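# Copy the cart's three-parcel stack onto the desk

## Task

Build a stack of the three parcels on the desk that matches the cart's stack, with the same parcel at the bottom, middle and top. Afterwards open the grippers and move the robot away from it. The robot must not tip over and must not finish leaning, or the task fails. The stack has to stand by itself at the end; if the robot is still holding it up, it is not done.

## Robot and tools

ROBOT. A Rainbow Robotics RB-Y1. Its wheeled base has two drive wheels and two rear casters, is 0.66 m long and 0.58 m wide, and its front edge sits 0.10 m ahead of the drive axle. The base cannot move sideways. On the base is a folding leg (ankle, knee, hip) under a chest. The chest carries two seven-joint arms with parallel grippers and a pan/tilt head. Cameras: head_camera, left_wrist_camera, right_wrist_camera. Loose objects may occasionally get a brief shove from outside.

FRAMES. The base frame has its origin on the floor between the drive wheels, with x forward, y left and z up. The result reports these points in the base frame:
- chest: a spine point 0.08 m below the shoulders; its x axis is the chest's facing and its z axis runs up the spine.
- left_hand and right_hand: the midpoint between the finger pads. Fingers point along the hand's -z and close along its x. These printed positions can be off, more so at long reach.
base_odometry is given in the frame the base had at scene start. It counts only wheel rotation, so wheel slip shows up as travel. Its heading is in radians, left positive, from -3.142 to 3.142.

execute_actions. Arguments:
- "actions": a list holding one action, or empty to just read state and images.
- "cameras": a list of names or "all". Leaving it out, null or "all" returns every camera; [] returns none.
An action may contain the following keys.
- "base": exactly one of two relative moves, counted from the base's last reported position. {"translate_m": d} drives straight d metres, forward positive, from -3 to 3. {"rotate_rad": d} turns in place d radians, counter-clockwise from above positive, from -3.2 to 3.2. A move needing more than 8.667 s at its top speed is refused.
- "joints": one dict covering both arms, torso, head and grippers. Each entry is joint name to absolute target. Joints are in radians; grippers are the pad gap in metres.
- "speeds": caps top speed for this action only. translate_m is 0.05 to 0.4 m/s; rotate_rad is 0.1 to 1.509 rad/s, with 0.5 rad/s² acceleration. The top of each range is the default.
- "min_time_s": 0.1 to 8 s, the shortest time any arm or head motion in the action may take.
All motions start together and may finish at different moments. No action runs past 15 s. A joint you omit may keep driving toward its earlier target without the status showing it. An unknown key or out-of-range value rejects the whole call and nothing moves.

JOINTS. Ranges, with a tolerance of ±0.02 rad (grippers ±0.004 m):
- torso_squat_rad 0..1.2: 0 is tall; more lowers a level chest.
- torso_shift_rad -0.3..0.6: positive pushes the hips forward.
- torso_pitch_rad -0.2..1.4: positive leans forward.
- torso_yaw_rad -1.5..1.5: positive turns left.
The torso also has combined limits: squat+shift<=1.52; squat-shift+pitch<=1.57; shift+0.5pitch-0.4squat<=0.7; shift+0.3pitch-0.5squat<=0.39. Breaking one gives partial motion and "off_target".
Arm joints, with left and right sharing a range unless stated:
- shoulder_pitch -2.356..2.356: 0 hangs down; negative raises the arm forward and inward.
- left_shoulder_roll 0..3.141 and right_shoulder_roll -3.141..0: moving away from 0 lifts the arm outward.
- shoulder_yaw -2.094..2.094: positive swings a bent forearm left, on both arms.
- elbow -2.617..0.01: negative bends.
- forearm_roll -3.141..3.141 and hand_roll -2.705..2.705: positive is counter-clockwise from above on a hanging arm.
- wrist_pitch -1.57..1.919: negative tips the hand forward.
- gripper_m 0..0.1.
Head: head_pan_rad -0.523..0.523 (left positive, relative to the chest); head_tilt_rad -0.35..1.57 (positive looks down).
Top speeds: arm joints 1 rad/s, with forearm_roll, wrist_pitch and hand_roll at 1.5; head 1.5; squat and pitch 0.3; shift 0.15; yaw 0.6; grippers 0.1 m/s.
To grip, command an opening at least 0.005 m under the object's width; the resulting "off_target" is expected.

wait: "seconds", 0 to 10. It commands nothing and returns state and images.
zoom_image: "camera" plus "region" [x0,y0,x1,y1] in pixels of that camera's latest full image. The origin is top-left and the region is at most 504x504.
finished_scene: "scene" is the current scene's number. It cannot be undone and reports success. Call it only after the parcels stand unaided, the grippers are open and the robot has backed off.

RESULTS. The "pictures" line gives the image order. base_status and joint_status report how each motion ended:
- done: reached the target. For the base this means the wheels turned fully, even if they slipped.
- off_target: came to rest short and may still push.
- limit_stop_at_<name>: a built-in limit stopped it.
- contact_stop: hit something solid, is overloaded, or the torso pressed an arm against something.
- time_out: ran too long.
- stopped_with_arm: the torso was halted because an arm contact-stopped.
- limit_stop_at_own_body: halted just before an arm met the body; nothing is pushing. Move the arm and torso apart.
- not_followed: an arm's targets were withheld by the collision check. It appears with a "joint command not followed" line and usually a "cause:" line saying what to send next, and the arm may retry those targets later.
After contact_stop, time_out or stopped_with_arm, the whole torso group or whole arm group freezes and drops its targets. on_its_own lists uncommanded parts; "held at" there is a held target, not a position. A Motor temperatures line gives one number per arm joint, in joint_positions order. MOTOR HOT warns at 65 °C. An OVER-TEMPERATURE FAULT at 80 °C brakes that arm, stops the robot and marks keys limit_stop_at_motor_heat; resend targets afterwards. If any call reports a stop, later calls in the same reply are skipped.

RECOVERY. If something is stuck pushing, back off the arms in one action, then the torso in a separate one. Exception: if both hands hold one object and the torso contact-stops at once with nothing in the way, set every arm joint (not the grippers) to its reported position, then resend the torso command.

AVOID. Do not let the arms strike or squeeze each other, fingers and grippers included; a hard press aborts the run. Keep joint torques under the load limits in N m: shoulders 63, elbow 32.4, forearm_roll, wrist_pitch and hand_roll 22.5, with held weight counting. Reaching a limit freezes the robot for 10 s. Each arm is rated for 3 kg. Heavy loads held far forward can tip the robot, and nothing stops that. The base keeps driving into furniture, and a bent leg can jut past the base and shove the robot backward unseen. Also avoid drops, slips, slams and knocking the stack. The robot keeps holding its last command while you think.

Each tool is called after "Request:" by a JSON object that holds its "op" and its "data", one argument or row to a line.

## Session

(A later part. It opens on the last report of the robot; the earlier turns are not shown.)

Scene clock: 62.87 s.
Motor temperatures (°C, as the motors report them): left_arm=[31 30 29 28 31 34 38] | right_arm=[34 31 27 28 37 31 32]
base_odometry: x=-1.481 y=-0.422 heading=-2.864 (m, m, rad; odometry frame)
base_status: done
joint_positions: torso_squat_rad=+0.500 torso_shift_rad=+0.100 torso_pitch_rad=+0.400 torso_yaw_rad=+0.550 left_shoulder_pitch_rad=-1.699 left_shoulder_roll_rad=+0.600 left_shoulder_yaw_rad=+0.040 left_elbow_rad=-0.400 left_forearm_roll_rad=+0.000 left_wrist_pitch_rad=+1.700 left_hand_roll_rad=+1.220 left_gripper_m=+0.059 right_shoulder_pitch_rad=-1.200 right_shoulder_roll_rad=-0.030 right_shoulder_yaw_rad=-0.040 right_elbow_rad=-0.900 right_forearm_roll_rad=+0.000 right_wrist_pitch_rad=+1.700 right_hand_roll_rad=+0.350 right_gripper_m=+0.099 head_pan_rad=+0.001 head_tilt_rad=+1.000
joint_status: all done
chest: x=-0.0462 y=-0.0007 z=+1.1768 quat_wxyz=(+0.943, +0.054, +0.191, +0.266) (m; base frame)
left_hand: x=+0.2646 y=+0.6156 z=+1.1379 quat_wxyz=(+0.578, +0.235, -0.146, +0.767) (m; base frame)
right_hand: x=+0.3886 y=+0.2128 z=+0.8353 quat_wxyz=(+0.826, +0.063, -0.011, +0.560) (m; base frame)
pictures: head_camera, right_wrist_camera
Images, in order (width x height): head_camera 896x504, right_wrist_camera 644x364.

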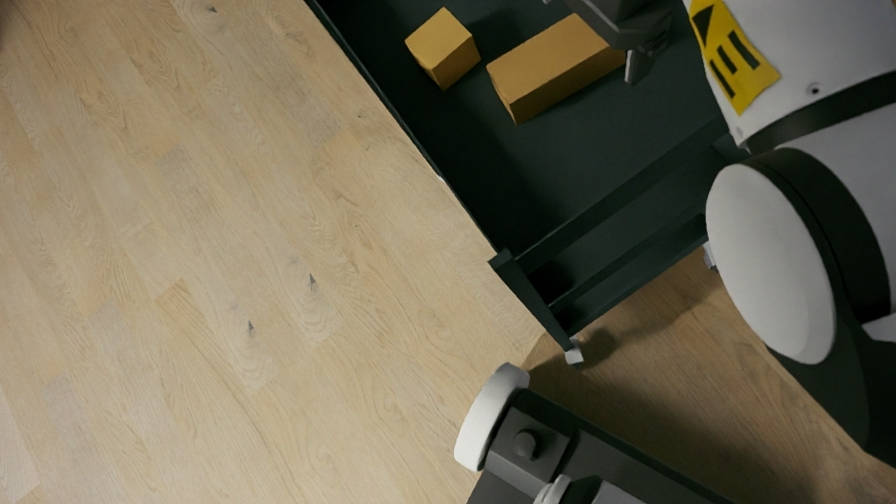

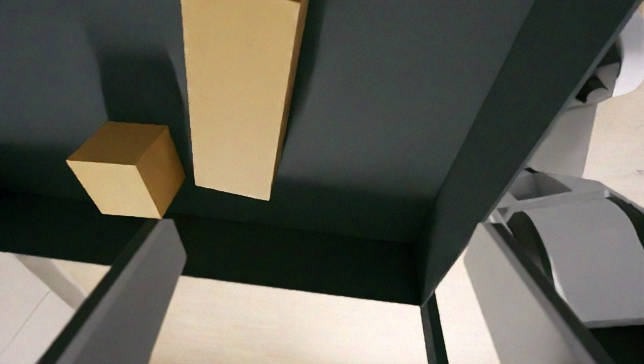

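Request:
{"op": "execute_actions", "data": {
  "actions": [
    {"joints":{"torso_yaw_rad":0.62,"right_hand_roll_rad":0.2}}
  ],
  "cameras": []
}}

Request:
{"op": "execute_actions", "data": {
  "actions": [
    {"joints":{"torso_squat_rad":0.83,"torso_shift_rad":0.13}}
  ],
  "cameras": ["head_camera","right_wrist_camera"]
}}

Scene clock: 64.90 s.
Motor temperatures (°C, as the motors report them): left_arm=[31 30 29 28 31 34 38] | right_arm=[34 31 27 28 37 31 32]
base_odometry: x=-1.481 y=-0.422 heading=-2.864 (m, m, rad; odometry frame)
base_status: not commanded
joint_positions: torso_squat_rad=+0.500 torso_shift_rad=+0.100 torso_pitch_rad=+0.400 torso_yaw_rad=+0.620 left_shoulder_pitch_rad=-1.699 left_shoulder_roll_rad=+0.600 left_shoulder_yaw_rad=+0.040 left_elbow_rad=-0.400 left_forearm_roll_rad=+0.000 left_wrist_pitch_rad=+1.700 left_hand_roll_rad=+1.220 left_gripper_m=+0.059 right_shoulder_pitch_rad=-1.200 right_shoulder_roll_rad=-0.030 right_shoulder_yaw_rad=-0.040 right_elbow_rad=-0.900 right_forearm_roll_rad=+0.000 right_wrist_pitch_rad=+1.700 right_hand_roll_rad=+0.200 right_gripper_m=+0.099 head_pan_rad=+0.001 head_tilt_rad=+1.000
joint_status: all done
chest: x=-0.0462 y=-0.0007 z=+1.1768 quat_wxyz=(+0.933, +0.061, +0.189, +0.299) (m; base frame)
left_hand: x=+0.2241 y=+0.6352 z=+1.1551 quat_wxyz=(+0.550, +0.247, -0.149, +0.784) (m; base frame)
right_hand: x=+0.3736 y=+0.2497 z=+0.8416 quat_wxyz=(+0.848, +0.075, -0.011, +0.525) (m; base frame)
pictures: none
No camera images: the call's "cameras" was empty. Leave "cameras" out to get every camera's image.

Scene clock: 66.90 s.
Motor temperatures (°C, as the motors report them): left_arm=[31 30 29 28 31 34 38] | right_arm=[34 31 27 28 37 31 32]
base_odometry: x=-1.481 y=-0.422 heading=-2.864 (m, m, rad; odometry frame)
base_status: not commanded
joint_positions: torso_squat_rad=+0.759 torso_shift_rad=+0.121 torso_pitch_rad=+0.395 torso_yaw_rad=+0.620 left_shoulder_pitch_rad=-1.699 left_shoulder_roll_rad=+0.600 left_shoulder_yaw_rad=+0.040 left_elbow_rad=-0.400 left_forearm_roll_rad=+0.000 left_wrist_pitch_rad=+1.700 left_hand_roll_rad=+1.220 left_gripper_m=+0.059 right_shoulder_pitch_rad=-1.208 right_shoulder_roll_rad=-0.030 right_shoulder_yaw_rad=-0.040 right_elbow_rad=-0.904 right_forearm_roll_rad=+0.000 right_wrist_pitch_rad=+1.699 right_hand_roll_rad=+0.200 right_gripper_m=+0.099 head_pan_rad=+0.001 head_tilt_rad=+1.000
joint_status: torso_squat_rad contact_stop (moved +0.259 of +0.330); the others done
on_its_own: torso_squat_rad is held at +0.759, not at your +0.830, since a contact_stop
chest: x=-0.0475 y=-0.0010 z=+1.0702 quat_wxyz=(+0.934, +0.061, +0.187, +0.299) (m; base frame)
left_hand: x=+0.2230 y=+0.6349 z=+1.0502 quat_wxyz=(+0.550, +0.246, -0.150, +0.784) (m; base frame)
right_hand: x=+0.3761 y=+0.2525 z=+0.7420 quat_wxyz=(+0.847, +0.076, -0.019, +0.525) (m; base frame)
pictures: head_camera, right_wrist_camera
Images, in order (width x height): head_camera 896x504, right_wrist_camera 644x364.

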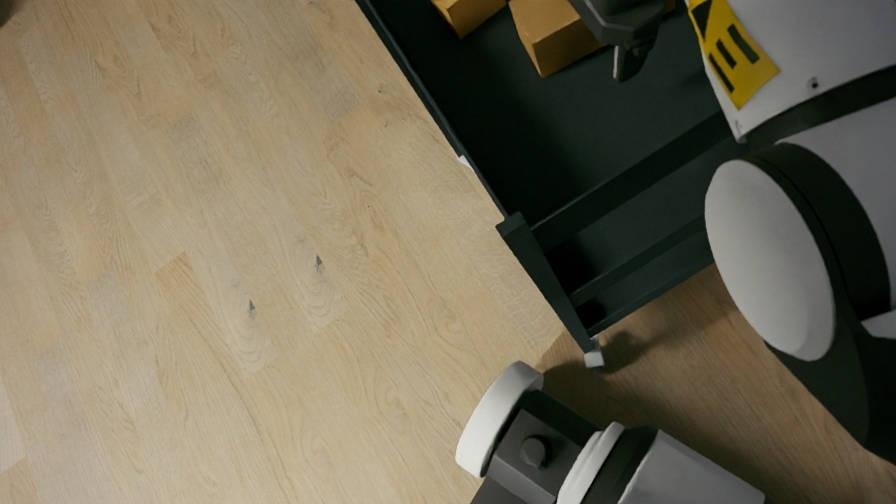

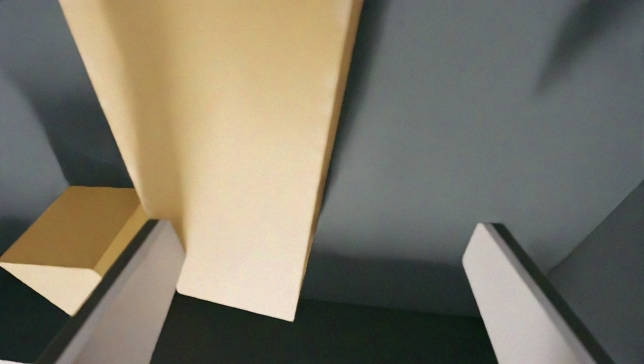

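Request:
{"op": "execute_actions", "data": {
  "actions": [
    {"joints":{"torso_squat_rad":0.62}}
  ],
  "cameras": []
}}

Request:
{"op": "execute_actions", "data": {
  "actions": [
    {"joints":{"torso_shift_rad":0.19,"torso_yaw_rad":0.67,"right_hand_roll_rad":0.15}}
  ],
  "cameras": ["right_wrist_camera"]
}}

Request:
{"op": "execute_actions", "data": {
  "actions": [
    {"joints":{"torso_squat_rad":0.83}}
  ],
  "cameras": ["right_wrist_camera"]
}}

Scene clock: 69.77 s.
Motor temperatures (°C, as the motors report them): left_arm=[31 30 29 28 31 34 38] | right_arm=[34 31 27 28 37 31 32]
base_odometry: x=-1.481 y=-0.422 heading=-2.864 (m, m, rad; odometry frame)
base_status: not commanded
joint_positions: torso_squat_rad=+0.620 torso_shift_rad=+0.122 torso_pitch_rad=+0.397 torso_yaw_rad=+0.620 left_shoulder_pitch_rad=-1.699 left_shoulder_roll_rad=+0.600 left_shoulder_yaw_rad=+0.040 left_elbow_rad=-0.400 left_forearm_roll_rad=+0.000 left_wrist_pitch_rad=+1.700 left_hand_roll_rad=+1.220 left_gripper_m=+0.059 right_shoulder_pitch_rad=-1.200 right_shoulder_roll_rad=-0.030 right_shoulder_yaw_rad=-0.040 right_elbow_rad=-0.900 right_forearm_roll_rad=+0.000 right_wrist_pitch_rad=+1.700 right_hand_roll_rad=+0.200 right_gripper_m=+0.099 head_pan_rad=+0.001 head_tilt_rad=+1.000
joint_status: all done
chest: x=-0.0390 y=-0.0008 z=+1.1313 quat_wxyz=(+0.934, +0.061, +0.188, +0.299) (m; base frame)
left_hand: x=+0.2313 y=+0.6351 z=+1.1104 quat_wxyz=(+0.550, +0.246, -0.150, +0.784) (m; base frame)
right_hand: x=+0.3816 y=+0.2499 z=+0.7975 quat_wxyz=(+0.848, +0.075, -0.013, +0.525) (m; base frame)
pictures: none
No camera images: the call's "cameras" was empty. Leave "cameras" out to get every camera's image.

Scene clock: 71.00 s.
Motor temperatures (°C, as the motors report them): left_arm=[31 30 29 28 31 34 38] | right_arm=[34 31 27 28 37 31 32]
base_odometry: x=-1.481 y=-0.422 heading=-2.864 (m, m, rad; odometry frame)
base_status: not commanded
joint_positions: torso_squat_rad=+0.620 torso_shift_rad=+0.190 torso_pitch_rad=+0.397 torso_yaw_rad=+0.670 left_shoulder_pitch_rad=-1.699 left_shoulder_roll_rad=+0.600 left_shoulder_yaw_rad=+0.040 left_elbow_rad=-0.400 left_forearm_roll_rad=+0.000 left_wrist_pitch_rad=+1.700 left_hand_roll_rad=+1.220 left_gripper_m=+0.059 right_shoulder_pitch_rad=-1.200 right_shoulder_roll_rad=-0.030 right_shoulder_yaw_rad=-0.040 right_elbow_rad=-0.900 right_forearm_roll_rad=+0.000 right_wrist_pitch_rad=+1.700 right_hand_roll_rad=+0.150 right_gripper_m=+0.099 head_pan_rad=+0.001 head_tilt_rad=+1.000
joint_status: all done
chest: x=-0.0007 y=-0.0008 z=+1.1253 quat_wxyz=(+0.926, +0.065, +0.186, +0.322) (m; base frame)
left_hand: x=+0.2401 y=+0.6471 z=+1.1168 quat_wxyz=(+0.529, +0.255, -0.152, +0.795) (m; base frame)
right_hand: x=+0.4079 y=+0.2752 z=+0.7965 quat_wxyz=(+0.848, +0.084, -0.014, +0.523) (m; base frame)
pictures: right_wrist_camera
Images, in order (width x height): right_wrist_camera 644x364.

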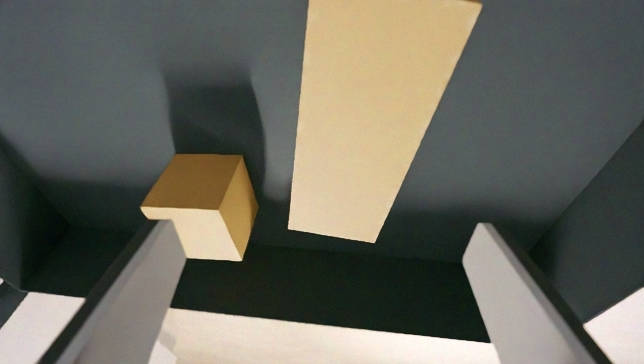

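Scene clock: 72.50 s.
Motor temperatures (°C, as the motors report them): left_arm=[31 30 29 28 31 34 38] | right_arm=[34 31 27 28 37 31 32]
base_odometry: x=-1.481 y=-0.422 heading=-2.864 (m, m, rad; odometry frame)
base_status: not commanded
joint_positions: torso_squat_rad=+0.830 torso_shift_rad=+0.189 torso_pitch_rad=+0.396 torso_yaw_rad=+0.670 left_shoulder_pitch_rad=-1.699 left_shoulder_roll_rad=+0.600 left_shoulder_yaw_rad=+0.040 left_elbow_rad=-0.400 left_forearm_roll_rad=+0.000 left_wrist_pitch_rad=+1.700 left_hand_roll_rad=+1.220 left_gripper_m=+0.059 right_shoulder_pitch_rad=-1.204 right_shoulder_roll_rad=-0.030 right_shoulder_yaw_rad=-0.040 right_elbow_rad=-0.902 right_forearm_roll_rad=+0.000 right_wrist_pitch_rad=+1.701 right_hand_roll_rad=+0.150 right_gripper_m=+0.099 head_pan_rad=+0.001 head_tilt_rad=+1.000
joint_status: all done
chest: x=-0.0197 y=-0.0008 z=+1.0299 quat_wxyz=(+0.926, +0.065, +0.186, +0.322) (m; base frame)
left_hand: x=+0.2211 y=+0.6471 z=+1.0219 quat_wxyz=(+0.529, +0.254, -0.152, +0.795) (m; base frame)
right_hand: x=+0.3902 y=+0.2762 z=+0.7039 quat_wxyz=(+0.848, +0.084, -0.016, +0.523) (m; base frame)
pictures: right_wrist_camera
Images, in order (width x height): right_wrist_camera 644x364.

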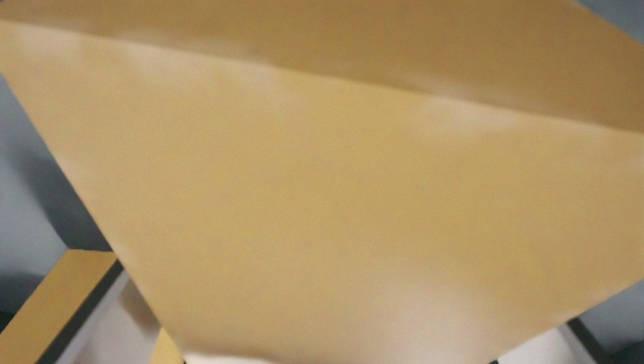

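Request:
{"op": "execute_actions", "data": {
  "actions": [
    {"joints":{"right_gripper_m":0.02,"torso_squat_rad":0.81}}
  ],
  "cameras": []
}}

Request:
{"op": "execute_actions", "data": {
  "actions": [
    {"joints":{"torso_squat_rad":0.3,"head_tilt_rad":0.7}}
  ],
  "cameras": ["head_camera","right_wrist_camera"]
}}

Scene clock: 74.70 s.
Motor temperatures (°C, as the motors report them): left_arm=[31 31 29 28 31 34 38] | right_arm=[34 31 27 28 37 31 32]
base_odometry: x=-1.481 y=-0.422 heading=-2.864 (m, m, rad; odometry frame)
base_status: not commanded
joint_positions: torso_squat_rad=+0.810 torso_shift_rad=+0.190 torso_pitch_rad=+0.397 torso_yaw_rad=+0.670 left_shoulder_pitch_rad=-1.699 left_shoulder_roll_rad=+0.600 left_shoulder_yaw_rad=+0.040 left_elbow_rad=-0.400 left_forearm_roll_rad=+0.000 left_wrist_pitch_rad=+1.700 left_hand_roll_rad=+1.220 left_gripper_m=+0.059 right_shoulder_pitch_rad=-1.201 right_shoulder_roll_rad=-0.030 right_shoulder_yaw_rad=-0.040 right_elbow_rad=-0.900 right_forearm_roll_rad=+0.000 right_wrist_pitch_rad=+1.700 right_hand_roll_rad=+0.150 right_gripper_m=+0.054 head_pan_rad=+0.001 head_tilt_rad=+1.000
joint_status: right_gripper_m off_target (ended at +0.054, target +0.020); the others done
chest: x=-0.0171 y=-0.0007 z=+1.0398 quat_wxyz=(+0.926, +0.065, +0.186, +0.322) (m; base frame)
left_hand: x=+0.2237 y=+0.6472 z=+1.0313 quat_wxyz=(+0.529, +0.255, -0.152, +0.795) (m; base frame)
right_hand: x=+0.3915 y=+0.2754 z=+0.7112 quat_wxyz=(+0.848, +0.084, -0.014, +0.523) (m; base frame)
pictures: none
No camera images: the call's "cameras" was empty. Leave "cameras" out to get every camera's image.

Scene clock: 77.17 s.
Motor temperatures (°C, as the motors report them): left_arm=[31 31 29 28 31 34 38] | right_arm=[34 31 27 28 37 31 32]
base_odometry: x=-1.481 y=-0.422 heading=-2.864 (m, m, rad; odometry frame)
base_status: not commanded
joint_positions: torso_squat_rad=+0.300 torso_shift_rad=+0.190 torso_pitch_rad=+0.397 torso_yaw_rad=+0.670 left_shoulder_pitch_rad=-1.699 left_shoulder_roll_rad=+0.600 left_shoulder_yaw_rad=+0.040 left_elbow_rad=-0.400 left_forearm_roll_rad=+0.000 left_wrist_pitch_rad=+1.700 left_hand_roll_rad=+1.220 left_gripper_m=+0.059 right_shoulder_pitch_rad=-1.200 right_shoulder_roll_rad=-0.030 right_shoulder_yaw_rad=-0.040 right_elbow_rad=-0.900 right_forearm_roll_rad=+0.000 right_wrist_pitch_rad=+1.700 right_hand_roll_rad=+0.150 right_gripper_m=+0.054 head_pan_rad=+0.001 head_tilt_rad=+0.700
joint_status: all done
chest: x=+0.0181 y=-0.0008 z=+1.2225 quat_wxyz=(+0.926, +0.065, +0.186, +0.322) (m; base frame)
left_hand: x=+0.2589 y=+0.6471 z=+1.2140 quat_wxyz=(+0.529, +0.255, -0.152, +0.795) (m; base frame)
right_hand: x=+0.4266 y=+0.2751 z=+0.8935 quat_wxyz=(+0.848, +0.084, -0.013, +0.523) (m; base frame)
pictures: head_camera, right_wrist_camera
Images, in order (width x height): head_camera 896x504, right_wrist_camera 644x364.

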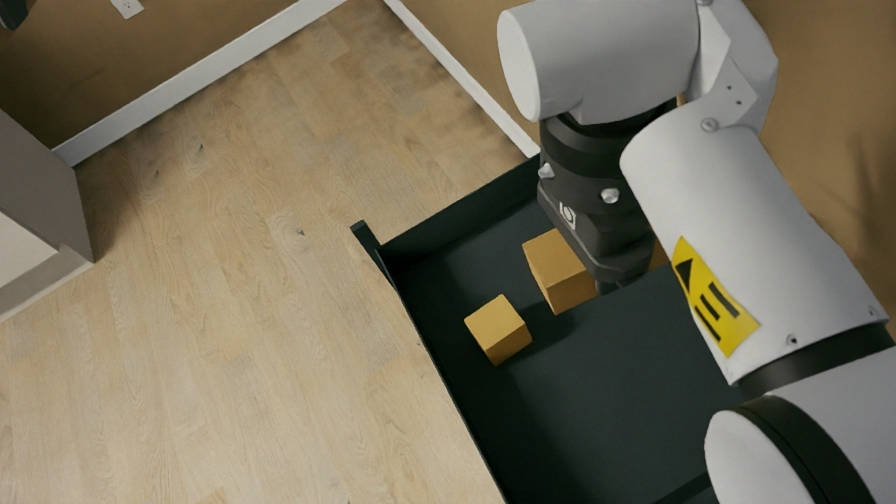

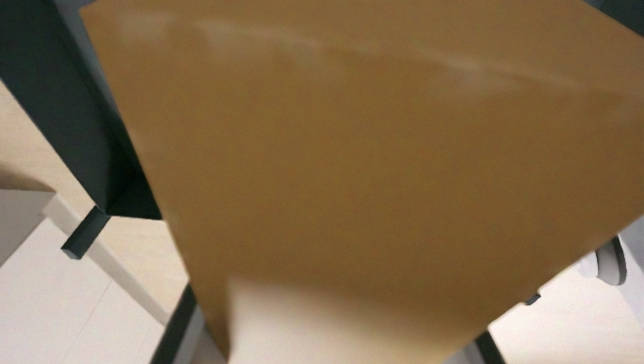

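Request:
{"op": "execute_actions", "data": {
  "actions": [
    {"base":{"translate_m":-1.0},"joints":{"torso_yaw_rad":0.0,"torso_shift_rad":0.0,"torso_pitch_rad":0.1,"torso_squat_rad":0.0,"left_shoulder_pitch_rad":-1.9,"left_shoulder_roll_rad":0.4,"left_elbow_rad":-0.1,"left_forearm_roll_rad":0.3,"left_wrist_pitch_rad":1.9,"right_shoulder_pitch_rad":-1.75,"right_elbow_rad":-0.25,"right_forearm_roll_rad":-0.4,"right_wrist_pitch_rad":1.78,"right_hand_roll_rad":-0.05}}
  ],
  "cameras": []
}}

Request:
{"op": "execute_actions", "data": {
  "actions": [
    {"base":{"rotate_rad":-2.57}}
  ],
  "cameras": []
}}

Request:
{"op": "execute_actions", "data": {
  "actions": [
    {"base":{"translate_m":1.4}}
  ],
  "cameras": []
}}

Request:
{"op": "execute_actions", "data": {
  "actions": [
    {"base":{"rotate_rad":0.65},"joints":{"head_tilt_rad":0.6}}
  ],
  "cameras": ["head_camera"]
}}

Scene clock: 83.47 s.
Motor temperatures (°C, as the motors report them): left_arm=[31 31 29 28 31 34 38] | right_arm=[35 31 27 28 37 31 32]
base_odometry: x=-0.519 y=-0.149 heading=-2.865 (m, m, rad; odometry frame)
base_status: done
joint_positions: torso_squat_rad=+0.000 torso_shift_rad=+0.000 torso_pitch_rad=+0.100 torso_yaw_rad=+0.000 left_shoulder_pitch_rad=-1.899 left_shoulder_roll_rad=+0.400 left_shoulder_yaw_rad=+0.040 left_elbow_rad=-0.100 left_forearm_roll_rad=+0.300 left_wrist_pitch_rad=+1.900 left_hand_roll_rad=+1.220 left_gripper_m=+0.059 right_shoulder_pitch_rad=-1.750 right_shoulder_roll_rad=-0.030 right_shoulder_yaw_rad=-0.040 right_elbow_rad=-0.250 right_forearm_roll_rad=-0.400 right_wrist_pitch_rad=+1.780 right_hand_roll_rad=-0.050 right_gripper_m=+0.054 head_pan_rad=+0.001 head_tilt_rad=+0.700
joint_status: all done
chest: x=-0.1971 y=-0.0009 z=+1.2884 quat_wxyz=(+0.999, +0.000, +0.050, +0.000) (m; base frame)
left_hand: x=+0.3225 y=+0.1814 z=+1.2813 quat_wxyz=(+0.845, +0.008, -0.001, +0.535) (m; base frame)
right_hand: x=+0.2927 y=+0.0014 z=+1.1772 quat_wxyz=(+0.979, +0.038, +0.016, +0.201) (m; base frame)
pictures: none
No camera images: the call's "cameras" was empty. Leave "cameras" out to get every camera's image.

Scene clock: 88.33 s.
Motor temperatures (°C, as the motors report them): left_arm=[31 31 29 28 31 34 38] | right_arm=[35 31 27 28 37 31 32]
base_odometry: x=-0.519 y=-0.149 heading=+0.848 (m, m, rad; odometry frame)
base_status: done
joint_positions: torso_squat_rad=+0.000 torso_shift_rad=+0.000 torso_pitch_rad=+0.100 torso_yaw_rad=+0.000 left_shoulder_pitch_rad=-1.899 left_shoulder_roll_rad=+0.400 left_shoulder_yaw_rad=+0.040 left_elbow_rad=-0.100 left_forearm_roll_rad=+0.300 left_wrist_pitch_rad=+1.900 left_hand_roll_rad=+1.220 left_gripper_m=+0.059 right_shoulder_pitch_rad=-1.750 right_shoulder_roll_rad=-0.030 right_shoulder_yaw_rad=-0.040 right_elbow_rad=-0.250 right_forearm_roll_rad=-0.400 right_wrist_pitch_rad=+1.780 right_hand_roll_rad=-0.050 right_gripper_m=+0.054 head_pan_rad=+0.001 head_tilt_rad=+0.700
joint_status: not commanded
chest: x=-0.1971 y=-0.0009 z=+1.2884 quat_wxyz=(+0.999, +0.000, +0.050, +0.000) (m; base frame)
left_hand: x=+0.3225 y=+0.1815 z=+1.2813 quat_wxyz=(+0.845, +0.008, -0.001, +0.535) (m; base frame)
right_hand: x=+0.2927 y=+0.0014 z=+1.1772 quat_wxyz=(+0.979, +0.038, +0.016, +0.201) (m; base frame)
pictures: none
No camera images: the call's "cameras" was empty. Leave "cameras" out to get every camera's image.

Scene clock: 93.10 s.
Motor temperatures (°C, as the motors report them): left_arm=[31 31 29 28 31 34 38] | right_arm=[35 31 27 28 37 31 32]
base_odometry: x=+0.407 y=+0.901 heading=+0.848 (m, m, rad; odometry frame)
base_status: done
joint_positions: torso_squat_rad=+0.000 torso_shift_rad=+0.000 torso_pitch_rad=+0.100 torso_yaw_rad=+0.000 left_shoulder_pitch_rad=-1.900 left_shoulder_roll_rad=+0.400 left_shoulder_yaw_rad=+0.040 left_elbow_rad=-0.100 left_forearm_roll_rad=+0.300 left_wrist_pitch_rad=+1.900 left_hand_roll_rad=+1.220 left_gripper_m=+0.059 right_shoulder_pitch_rad=-1.750 right_shoulder_roll_rad=-0.030 right_shoulder_yaw_rad=-0.040 right_elbow_rad=-0.250 right_forearm_roll_rad=-0.400 right_wrist_pitch_rad=+1.780 right_hand_roll_rad=-0.050 right_gripper_m=+0.054 head_pan_rad=+0.001 head_tilt_rad=+0.700
joint_status: not commanded
chest: x=-0.1969 y=-0.0009 z=+1.2884 quat_wxyz=(+0.999, +0.000, +0.050, +0.000) (m; base frame)
left_hand: x=+0.3228 y=+0.1815 z=+1.2810 quat_wxyz=(+0.845, +0.008, -0.001, +0.535) (m; base frame)
right_hand: x=+0.2929 y=+0.0014 z=+1.1770 quat_wxyz=(+0.979, +0.038, +0.016, +0.201) (m; base frame)
pictures: none
No camera images: the call's "cameras" was empty. Leave "cameras" out to get every camera's image.

Scene clock: 95.70 s.
Motor temperatures (°C, as the motors report them): left_arm=[31 31 29 28 31 34 38] | right_arm=[35 31 27 28 37 31 32]
base_odometry: x=+0.407 y=+0.901 heading=+1.498 (m, m, rad; odometry frame)
base_status: done
joint_positions: torso_squat_rad=+0.000 torso_shift_rad=+0.000 torso_pitch_rad=+0.100 torso_yaw_rad=+0.000 left_shoulder_pitch_rad=-1.900 left_shoulder_roll_rad=+0.400 left_shoulder_yaw_rad=+0.040 left_elbow_rad=-0.100 left_forearm_roll_rad=+0.300 left_wrist_pitch_rad=+1.900 left_hand_roll_rad=+1.220 left_gripper_m=+0.059 right_shoulder_pitch_rad=-1.750 right_shoulder_roll_rad=-0.030 right_shoulder_yaw_rad=-0.040 right_elbow_rad=-0.250 right_forearm_roll_rad=-0.400 right_wrist_pitch_rad=+1.780 right_hand_roll_rad=-0.050 right_gripper_m=+0.054 head_pan_rad=+0.001 head_tilt_rad=+0.600
joint_status: all done
chest: x=-0.1969 y=-0.0009 z=+1.2884 quat_wxyz=(+0.999, +0.000, +0.050, +0.000) (m; base frame)
left_hand: x=+0.3227 y=+0.1815 z=+1.2811 quat_wxyz=(+0.845, +0.008, -0.001, +0.535) (m; base frame)
right_hand: x=+0.2929 y=+0.0014 z=+1.1770 quat_wxyz=(+0.979, +0.038, +0.016, +0.201) (m; base frame)
pictures: head_camera
Images, in order (width x height): head_camera 896x504.

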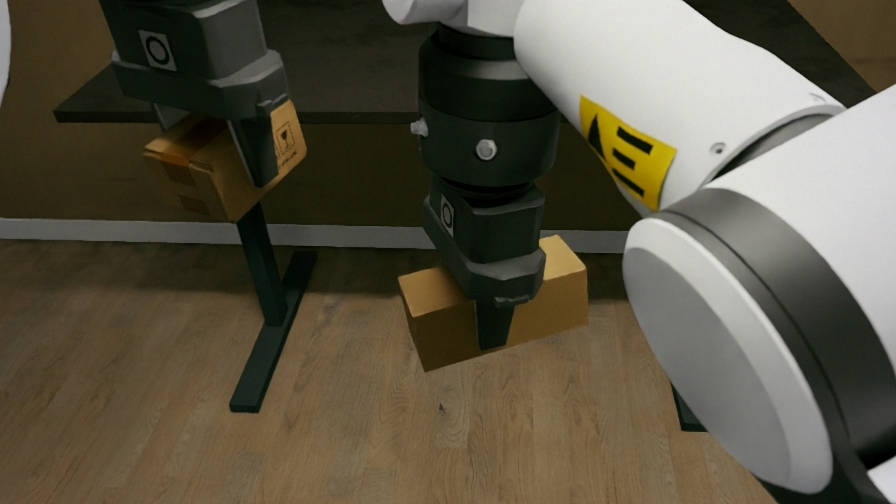

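Request:
{"op": "execute_actions", "data": {
  "actions": [
    {"base":{"translate_m":0.85},"joints":{"head_tilt_rad":0.9,"right_forearm_roll_rad":-0.33}}
  ],
  "cameras": ["head_camera"]
}}

Request:
{"op": "execute_actions", "data": {
  "actions": [
    {"joints":{"torso_squat_rad":0.6}}
  ],
  "cameras": ["head_camera"]
}}

Scene clock: 100.93 s.
Motor temperatures (°C, as the motors report them): left_arm=[31 31 29 28 31 34 38] | right_arm=[35 31 27 28 37 31 32]
base_odometry: x=+0.469 y=+1.749 heading=+1.498 (m, m, rad; odometry frame)
base_status: done
joint_positions: torso_squat_rad=+0.000 torso_shift_rad=+0.000 torso_pitch_rad=+0.100 torso_yaw_rad=+0.000 left_shoulder_pitch_rad=-1.900 left_shoulder_roll_rad=+0.400 left_shoulder_yaw_rad=+0.040 left_elbow_rad=-0.100 left_forearm_roll_rad=+0.300 left_wrist_pitch_rad=+1.900 left_hand_roll_rad=+1.220 left_gripper_m=+0.059 right_shoulder_pitch_rad=-1.750 right_shoulder_roll_rad=-0.030 right_shoulder_yaw_rad=-0.040 right_elbow_rad=-0.250 right_forearm_roll_rad=-0.330 right_wrist_pitch_rad=+1.780 right_hand_roll_rad=-0.050 right_gripper_m=+0.054 head_pan_rad=+0.001 head_tilt_rad=+0.900
joint_status: all done
chest: x=-0.1969 y=-0.0009 z=+1.2884 quat_wxyz=(+0.999, +0.000, +0.050, +0.000) (m; base frame)
left_hand: x=+0.3227 y=+0.1815 z=+1.2811 quat_wxyz=(+0.845, +0.008, -0.001, +0.535) (m; base frame)
right_hand: x=+0.2997 y=-0.0128 z=+1.1763 quat_wxyz=(+0.981, +0.004, +0.008, +0.194) (m; base frame)
pictures: head_camera
Images, in order (width x height): head_camera 896x504.

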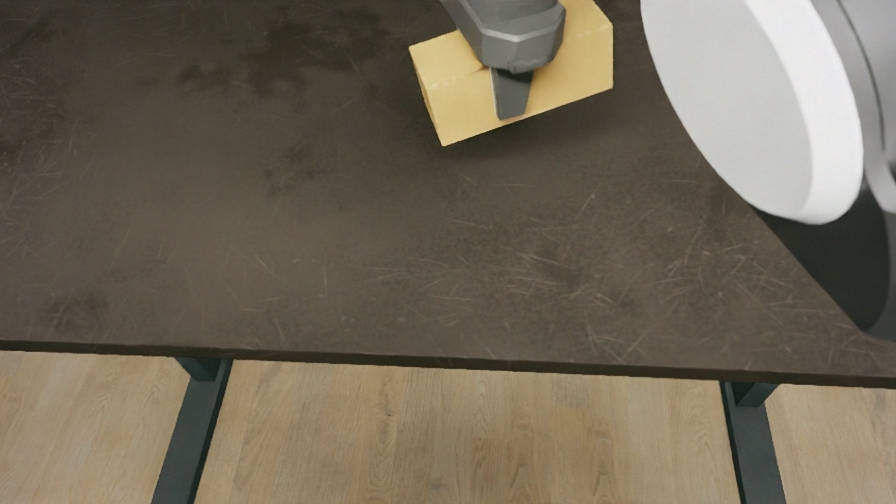

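Scene clock: 103.73 s.
Motor temperatures (°C, as the motors report them): left_arm=[31 31 29 28 31 34 38] | right_arm=[35 31 27 28 37 31 32]
base_odometry: x=+0.469 y=+1.749 heading=+1.498 (m, m, rad; odometry frame)
base_status: not commanded
joint_positions: torso_squat_rad=+0.600 torso_shift_rad=+0.000 torso_pitch_rad=+0.100 torso_yaw_rad=+0.000 left_shoulder_pitch_rad=-1.900 left_shoulder_roll_rad=+0.400 left_shoulder_yaw_rad=+0.040 left_elbow_rad=-0.100 left_forearm_roll_rad=+0.300 left_wrist_pitch_rad=+1.900 left_hand_roll_rad=+1.220 left_gripper_m=+0.059 right_shoulder_pitch_rad=-1.750 right_shoulder_roll_rad=-0.030 right_shoulder_yaw_rad=-0.040 right_elbow_rad=-0.250 right_forearm_roll_rad=-0.330 right_wrist_pitch_rad=+1.780 right_hand_roll_rad=-0.050 right_gripper_m=+0.054 head_pan_rad=+0.001 head_tilt_rad=+0.900
joint_status: all done
chest: x=-0.1971 y=-0.0008 z=+1.1661 quat_wxyz=(+0.999, +0.000, +0.050, +0.000) (m; base frame)
left_hand: x=+0.3225 y=+0.1816 z=+1.1590 quat_wxyz=(+0.845, +0.008, -0.001, +0.535) (m; base frame)
right_hand: x=+0.2995 y=-0.0127 z=+1.0542 quat_wxyz=(+0.981, +0.004, +0.008, +0.194) (m; base frame)
pictures: head_camera
Images, in order (width x height): head_camera 896x504.

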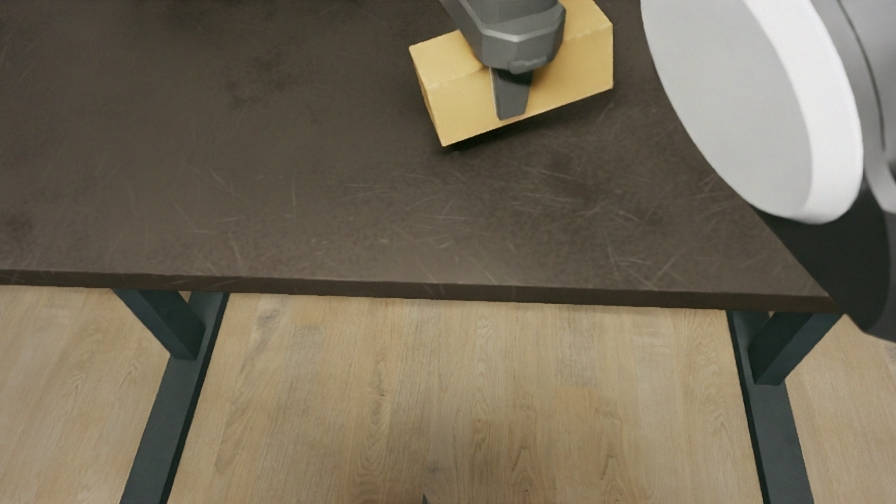

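Nearly touching.

Request:
{"op": "execute_actions", "data": {
  "actions": [
    {"joints":{"torso_squat_rad":0.66}}
  ],
  "cameras": ["head_camera"]
}}

Scene clock: 105.57 s.
Motor temperatures (°C, as the motors report them): left_arm=[31 31 29 28 31 34 38] | right_arm=[35 31 27 28 37 31 32]
base_odometry: x=+0.469 y=+1.749 heading=+1.498 (m, m, rad; odometry frame)
base_status: not commanded
joint_positions: torso_squat_rad=+0.660 torso_shift_rad=+0.000 torso_pitch_rad=+0.100 torso_yaw_rad=+0.000 left_shoulder_pitch_rad=-1.900 left_shoulder_roll_rad=+0.400 left_shoulder_yaw_rad=+0.040 left_elbow_rad=-0.100 left_forearm_roll_rad=+0.300 left_wrist_pitch_rad=+1.900 left_hand_roll_rad=+1.220 left_gripper_m=+0.059 right_shoulder_pitch_rad=-1.750 right_shoulder_roll_rad=-0.030 right_shoulder_yaw_rad=-0.040 right_elbow_rad=-0.250 right_forearm_roll_rad=-0.330 right_wrist_pitch_rad=+1.780 right_hand_roll_rad=-0.050 right_gripper_m=+0.054 head_pan_rad=+0.001 head_tilt_rad=+0.900
joint_status: all done
chest: x=-0.1971 y=-0.0007 z=+1.1414 quat_wxyz=(+0.999, +0.000, +0.050, +0.000) (m; base frame)
left_hand: x=+0.3225 y=+0.1816 z=+1.1343 quat_wxyz=(+0.845, +0.008, -0.001, +0.535) (m; base frame)
right_hand: x=+0.2995 y=-0.0126 z=+1.0295 quat_wxyz=(+0.981, +0.004, +0.008, +0.194) (m; base frame)
pictures: head_camera
Images, in order (width x height): head_camera 896x504.

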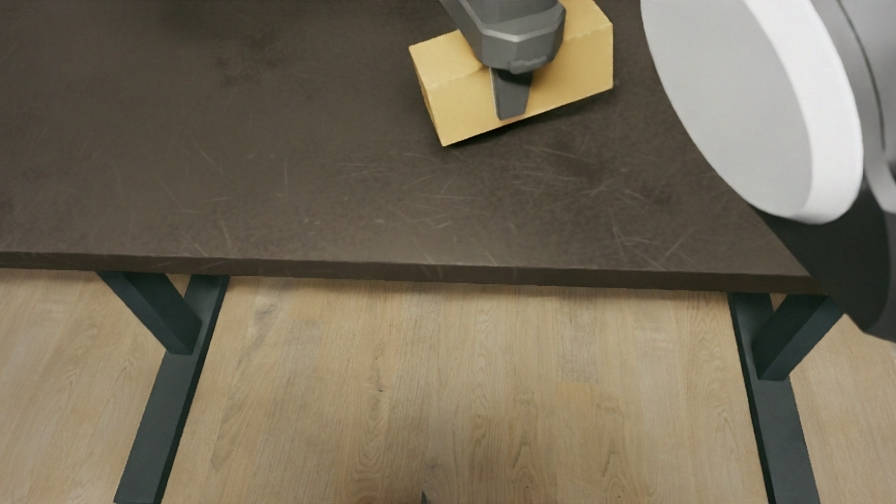

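Request:
{"op": "execute_actions", "data": {
  "actions": [
    {"joints":{"torso_squat_rad":0.74}}
  ],
  "cameras": ["head_camera"]
}}

Scene clock: 108.13 s.
Motor temperatures (°C, as the motors report them): left_arm=[31 31 29 28 31 34 38] | right_arm=[35 31 27 28 37 31 32]
base_odometry: x=+0.469 y=+1.749 heading=+1.498 (m, m, rad; odometry frame)
base_status: not commanded
joint_positions: torso_squat_rad=+0.740 torso_shift_rad=-0.001 torso_pitch_rad=+0.099 torso_yaw_rad=+0.000 left_shoulder_pitch_rad=-1.899 left_shoulder_roll_rad=+0.400 left_shoulder_yaw_rad=+0.040 left_elbow_rad=-0.100 left_forearm_roll_rad=+0.300 left_wrist_pitch_rad=+1.900 left_hand_roll_rad=+1.220 left_gripper_m=+0.059 right_shoulder_pitch_rad=-1.754 right_shoulder_roll_rad=-0.032 right_shoulder_yaw_rad=-0.040 right_elbow_rad=-0.252 right_forearm_roll_rad=-0.330 right_wrist_pitch_rad=+1.781 right_hand_roll_rad=-0.050 right_gripper_m=+0.051 head_pan_rad=+0.001 head_tilt_rad=+0.900
joint_status: all done
chest: x=-0.1978 y=-0.0007 z=+1.1053 quat_wxyz=(+0.999, +0.000, +0.049, +0.000) (m; base frame)
left_hand: x=+0.3218 y=+0.1816 z=+1.0989 quat_wxyz=(+0.845, +0.007, -0.002, +0.535) (m; base frame)
right_hand: x=+0.2999 y=-0.0125 z=+0.9966 quat_wxyz=(+0.981, +0.004, +0.004, +0.194) (m; base frame)
pictures: head_camera
Images, in order (width x height): head_camera 896x504.

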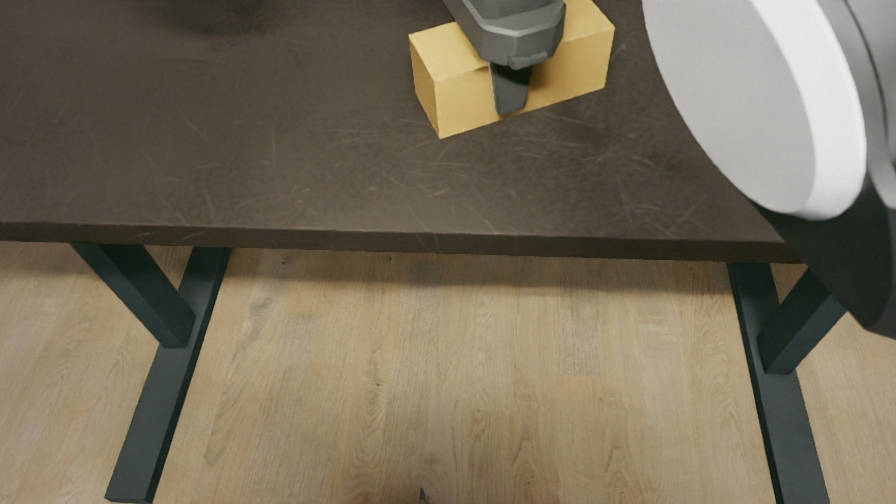

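Request:
{"op": "execute_actions", "data": {
  "actions": [
    {"joints":{"right_gripper_m":0.099,"torso_squat_rad":0.72}}
  ],
  "cameras": []
}}

Request:
{"op": "execute_actions", "data": {
  "actions": [
    {"joints":{"torso_squat_rad":0.5}}
  ],
  "cameras": []
}}

Request:
{"op": "execute_actions", "data": {
  "actions": [
    {"base":{"translate_m":-0.05},"joints":{"right_shoulder_roll_rad":-0.5,"torso_yaw_rad":-0.36,"left_hand_roll_rad":0.85,"head_pan_rad":0.3,"head_tilt_rad":0.7}}
  ],
  "cameras": []
}}

Request:
{"op": "execute_actions", "data": {
  "actions": [
    {"joints":{"torso_squat_rad":0.78}}
  ],
  "cameras": ["head_camera","left_wrist_camera"]
}}

Scene clock: 111.20 s.
Motor temperatures (°C, as the motors report them): left_arm=[31 31 29 28 31 34 38] | right_arm=[35 31 27 28 37 31 32]
base_odometry: x=+0.469 y=+1.749 heading=+1.498 (m, m, rad; odometry frame)
base_status: not commanded
joint_positions: torso_squat_rad=+0.720 torso_shift_rad=+0.000 torso_pitch_rad=+0.100 torso_yaw_rad=+0.000 left_shoulder_pitch_rad=-1.899 left_shoulder_roll_rad=+0.400 left_shoulder_yaw_rad=+0.040 left_elbow_rad=-0.100 left_forearm_roll_rad=+0.300 left_wrist_pitch_rad=+1.900 left_hand_roll_rad=+1.220 left_gripper_m=+0.059 right_shoulder_pitch_rad=-1.750 right_shoulder_roll_rad=-0.030 right_shoulder_yaw_rad=-0.040 right_elbow_rad=-0.250 right_forearm_roll_rad=-0.330 right_wrist_pitch_rad=+1.780 right_hand_roll_rad=-0.050 right_gripper_m=+0.099 head_pan_rad=+0.001 head_tilt_rad=+0.900
joint_status: all done
chest: x=-0.1970 y=-0.0007 z=+1.1146 quat_wxyz=(+0.999, +0.000, +0.050, +0.000) (m; base frame)
left_hand: x=+0.3226 y=+0.1816 z=+1.1074 quat_wxyz=(+0.845, +0.008, -0.001, +0.535) (m; base frame)
right_hand: x=+0.2997 y=-0.0126 z=+1.0029 quat_wxyz=(+0.981, +0.004, +0.007, +0.194) (m; base frame)
pictures: none
No camera images: the call's "cameras" was empty. Leave "cameras" out to get every camera's image.

Scene clock: 112.73 s.
Motor temperatures (°C, as the motors report them): left_arm=[31 31 29 28 31 34 38] | right_arm=[35 31 27 28 37 31 32]
base_odometry: x=+0.469 y=+1.749 heading=+1.498 (m, m, rad; odometry frame)
base_status: not commanded
joint_positions: torso_squat_rad=+0.500 torso_shift_rad=+0.000 torso_pitch_rad=+0.100 torso_yaw_rad=+0.000 left_shoulder_pitch_rad=-1.899 left_shoulder_roll_rad=+0.400 left_shoulder_yaw_rad=+0.040 left_elbow_rad=-0.100 left_forearm_roll_rad=+0.300 left_wrist_pitch_rad=+1.900 left_hand_roll_rad=+1.220 left_gripper_m=+0.059 right_shoulder_pitch_rad=-1.750 right_shoulder_roll_rad=-0.030 right_shoulder_yaw_rad=-0.040 right_elbow_rad=-0.250 right_forearm_roll_rad=-0.330 right_wrist_pitch_rad=+1.780 right_hand_roll_rad=-0.050 right_gripper_m=+0.099 head_pan_rad=+0.001 head_tilt_rad=+0.900
joint_status: all done
chest: x=-0.1970 y=-0.0008 z=+1.2027 quat_wxyz=(+0.999, +0.000, +0.050, +0.000) (m; base frame)
left_hand: x=+0.3226 y=+0.1815 z=+1.1954 quat_wxyz=(+0.845, +0.008, -0.001, +0.535) (m; base frame)
right_hand: x=+0.2997 y=-0.0127 z=+1.0908 quat_wxyz=(+0.981, +0.004, +0.008, +0.194) (m; base frame)
pictures: none
No camera images: the call's "cameras" was empty. Leave "cameras" out to get every camera's image.

Scene clock: 114.17 s.
Motor temperatures (°C, as the motors report them): left_arm=[31 31 29 28 31 34 38] | right_arm=[35 31 27 28 37 31 32]
base_odometry: x=+0.465 y=+1.699 heading=+1.498 (m, m, rad; odometry frame)
base_status: done
joint_positions: torso_squat_rad=+0.500 torso_shift_rad=+0.000 torso_pitch_rad=+0.100 torso_yaw_rad=-0.360 left_shoulder_pitch_rad=-1.900 left_shoulder_roll_rad=+0.400 left_shoulder_yaw_rad=+0.040 left_elbow_rad=-0.100 left_forearm_roll_rad=+0.300 left_wrist_pitch_rad=+1.900 left_hand_roll_rad=+0.850 left_gripper_m=+0.059 right_shoulder_pitch_rad=-1.750 right_shoulder_roll_rad=-0.500 right_shoulder_yaw_rad=-0.040 right_elbow_rad=-0.250 right_forearm_roll_rad=-0.330 right_wrist_pitch_rad=+1.780 right_hand_roll_rad=-0.050 right_gripper_m=+0.099 head_pan_rad=+0.300 head_tilt_rad=+0.700
joint_status: all done
chest: x=-0.1971 y=-0.0009 z=+1.2027 quat_wxyz=(+0.983, -0.009, +0.049, -0.179) (m; base frame)
left_hand: x=+0.3533 y=-0.0127 z=+1.1923 quat_wxyz=(+0.980, -0.009, +0.006, +0.199) (m; base frame)
right_hand: x=+0.2453 y=-0.4238 z=+1.1904 quat_wxyz=(+0.976, -0.021, -0.075, -0.201) (m; base frame)
pictures: none
No camera images: the call's "cameras" was empty. Leave "cameras" out to get every camera's image.

Scene clock: 115.90 s.
Motor temperatures (°C, as the motors report them): left_arm=[31 31 29 28 31 34 38] | right_arm=[35 31 27 28 37 31 32]
base_odometry: x=+0.465 y=+1.699 heading=+1.498 (m, m, rad; odometry frame)
base_status: not commanded
joint_positions: torso_squat_rad=+0.780 torso_shift_rad=+0.000 torso_pitch_rad=+0.100 torso_yaw_rad=-0.360 left_shoulder_pitch_rad=-1.900 left_shoulder_roll_rad=+0.400 left_shoulder_yaw_rad=+0.040 left_elbow_rad=-0.100 left_forearm_roll_rad=+0.300 left_wrist_pitch_rad=+1.900 left_hand_roll_rad=+0.850 left_gripper_m=+0.059 right_shoulder_pitch_rad=-1.750 right_shoulder_roll_rad=-0.500 right_shoulder_yaw_rad=-0.040 right_elbow_rad=-0.250 right_forearm_roll_rad=-0.330 right_wrist_pitch_rad=+1.780 right_hand_roll_rad=-0.050 right_gripper_m=+0.099 head_pan_rad=+0.300 head_tilt_rad=+0.700
joint_status: all done
chest: x=-0.1971 y=-0.0008 z=+1.0860 quat_wxyz=(+0.983, -0.009, +0.049, -0.179) (m; base frame)
left_hand: x=+0.3534 y=-0.0126 z=+1.0757 quat_wxyz=(+0.980, -0.009, +0.006, +0.199) (m; base frame)
right_hand: x=+0.2454 y=-0.4237 z=+1.0738 quat_wxyz=(+0.977, -0.021, -0.075, -0.201) (m; base frame)
pictures: head_camera, left_wrist_camera
Images, in order (width x height): head_camera 896x504, left_wrist_camera 644x364.

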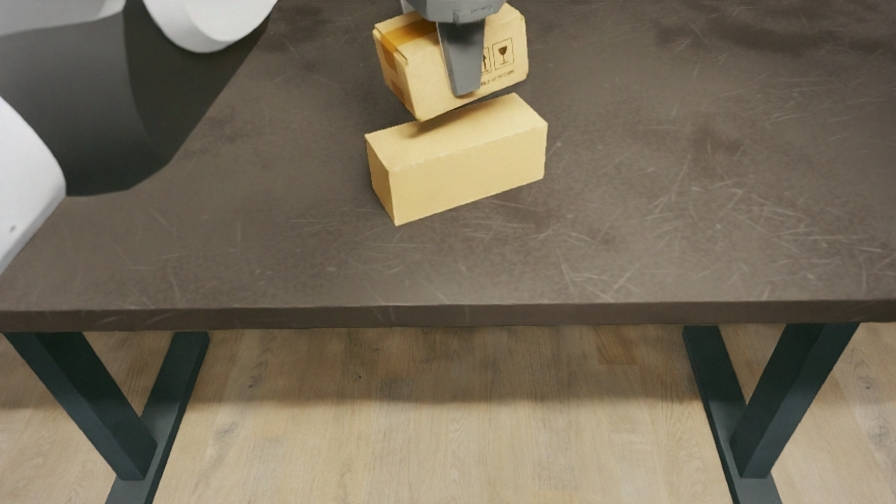

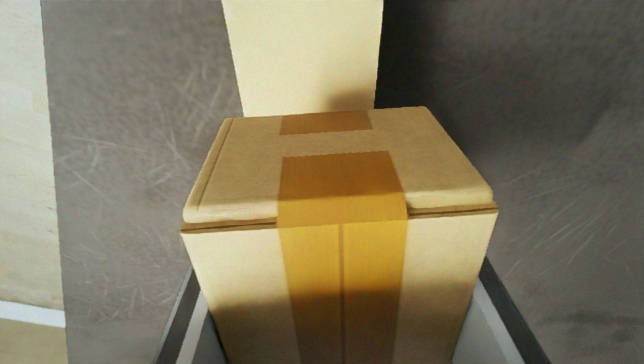

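Request:
{"op": "execute_actions", "data": {
  "actions": [
    {"base":{"translate_m":-0.012},"joints":{"torso_squat_rad":0.84}}
  ],
  "cameras": ["head_camera"]
}}

Scene clock: 117.97 s.
Motor temperatures (°C, as the motors report them): left_arm=[31 31 29 28 31 34 38] | right_arm=[35 31 27 28 37 31 32]
base_odometry: x=+0.464 y=+1.687 heading=+1.497 (m, m, rad; odometry frame)
base_status: done
joint_positions: torso_squat_rad=+0.840 torso_shift_rad=+0.000 torso_pitch_rad=+0.100 torso_yaw_rad=-0.360 left_shoulder_pitch_rad=-1.900 left_shoulder_roll_rad=+0.400 left_shoulder_yaw_rad=+0.040 left_elbow_rad=-0.100 left_forearm_roll_rad=+0.300 left_wrist_pitch_rad=+1.900 left_hand_roll_rad=+0.850 left_gripper_m=+0.059 right_shoulder_pitch_rad=-1.750 right_shoulder_roll_rad=-0.500 right_shoulder_yaw_rad=-0.040 right_elbow_rad=-0.250 right_forearm_roll_rad=-0.330 right_wrist_pitch_rad=+1.780 right_hand_roll_rad=-0.050 right_gripper_m=+0.099 head_pan_rad=+0.300 head_tilt_rad=+0.700
joint_status: all done
chest: x=-0.1972 y=-0.0007 z=+1.0556 quat_wxyz=(+0.983, -0.008, +0.049, -0.179) (m; base frame)
left_hand: x=+0.3534 y=-0.0126 z=+1.0457 quat_wxyz=(+0.980, -0.009, +0.005, +0.199) (m; base frame)
right_hand: x=+0.2453 y=-0.4236 z=+1.0434 quat_wxyz=(+0.977, -0.021, -0.075, -0.201) (m; base frame)
pictures: head_camera
Images, in order (width x height): head_camera 896x504.

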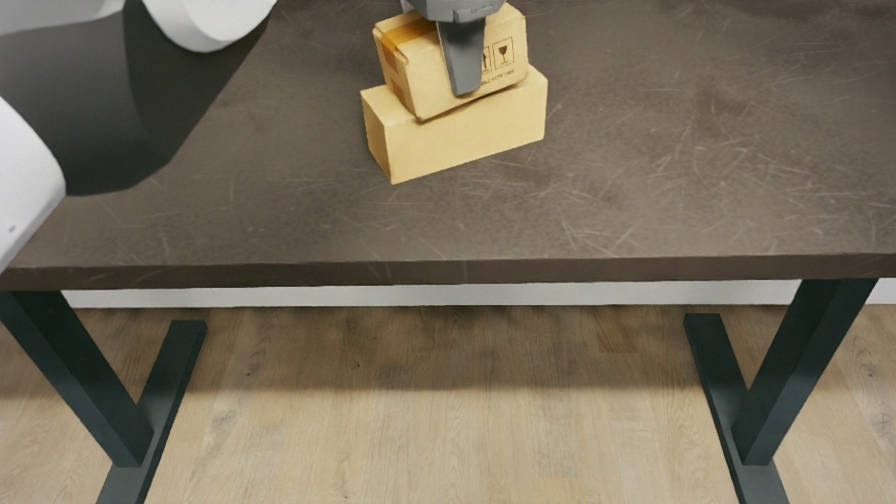

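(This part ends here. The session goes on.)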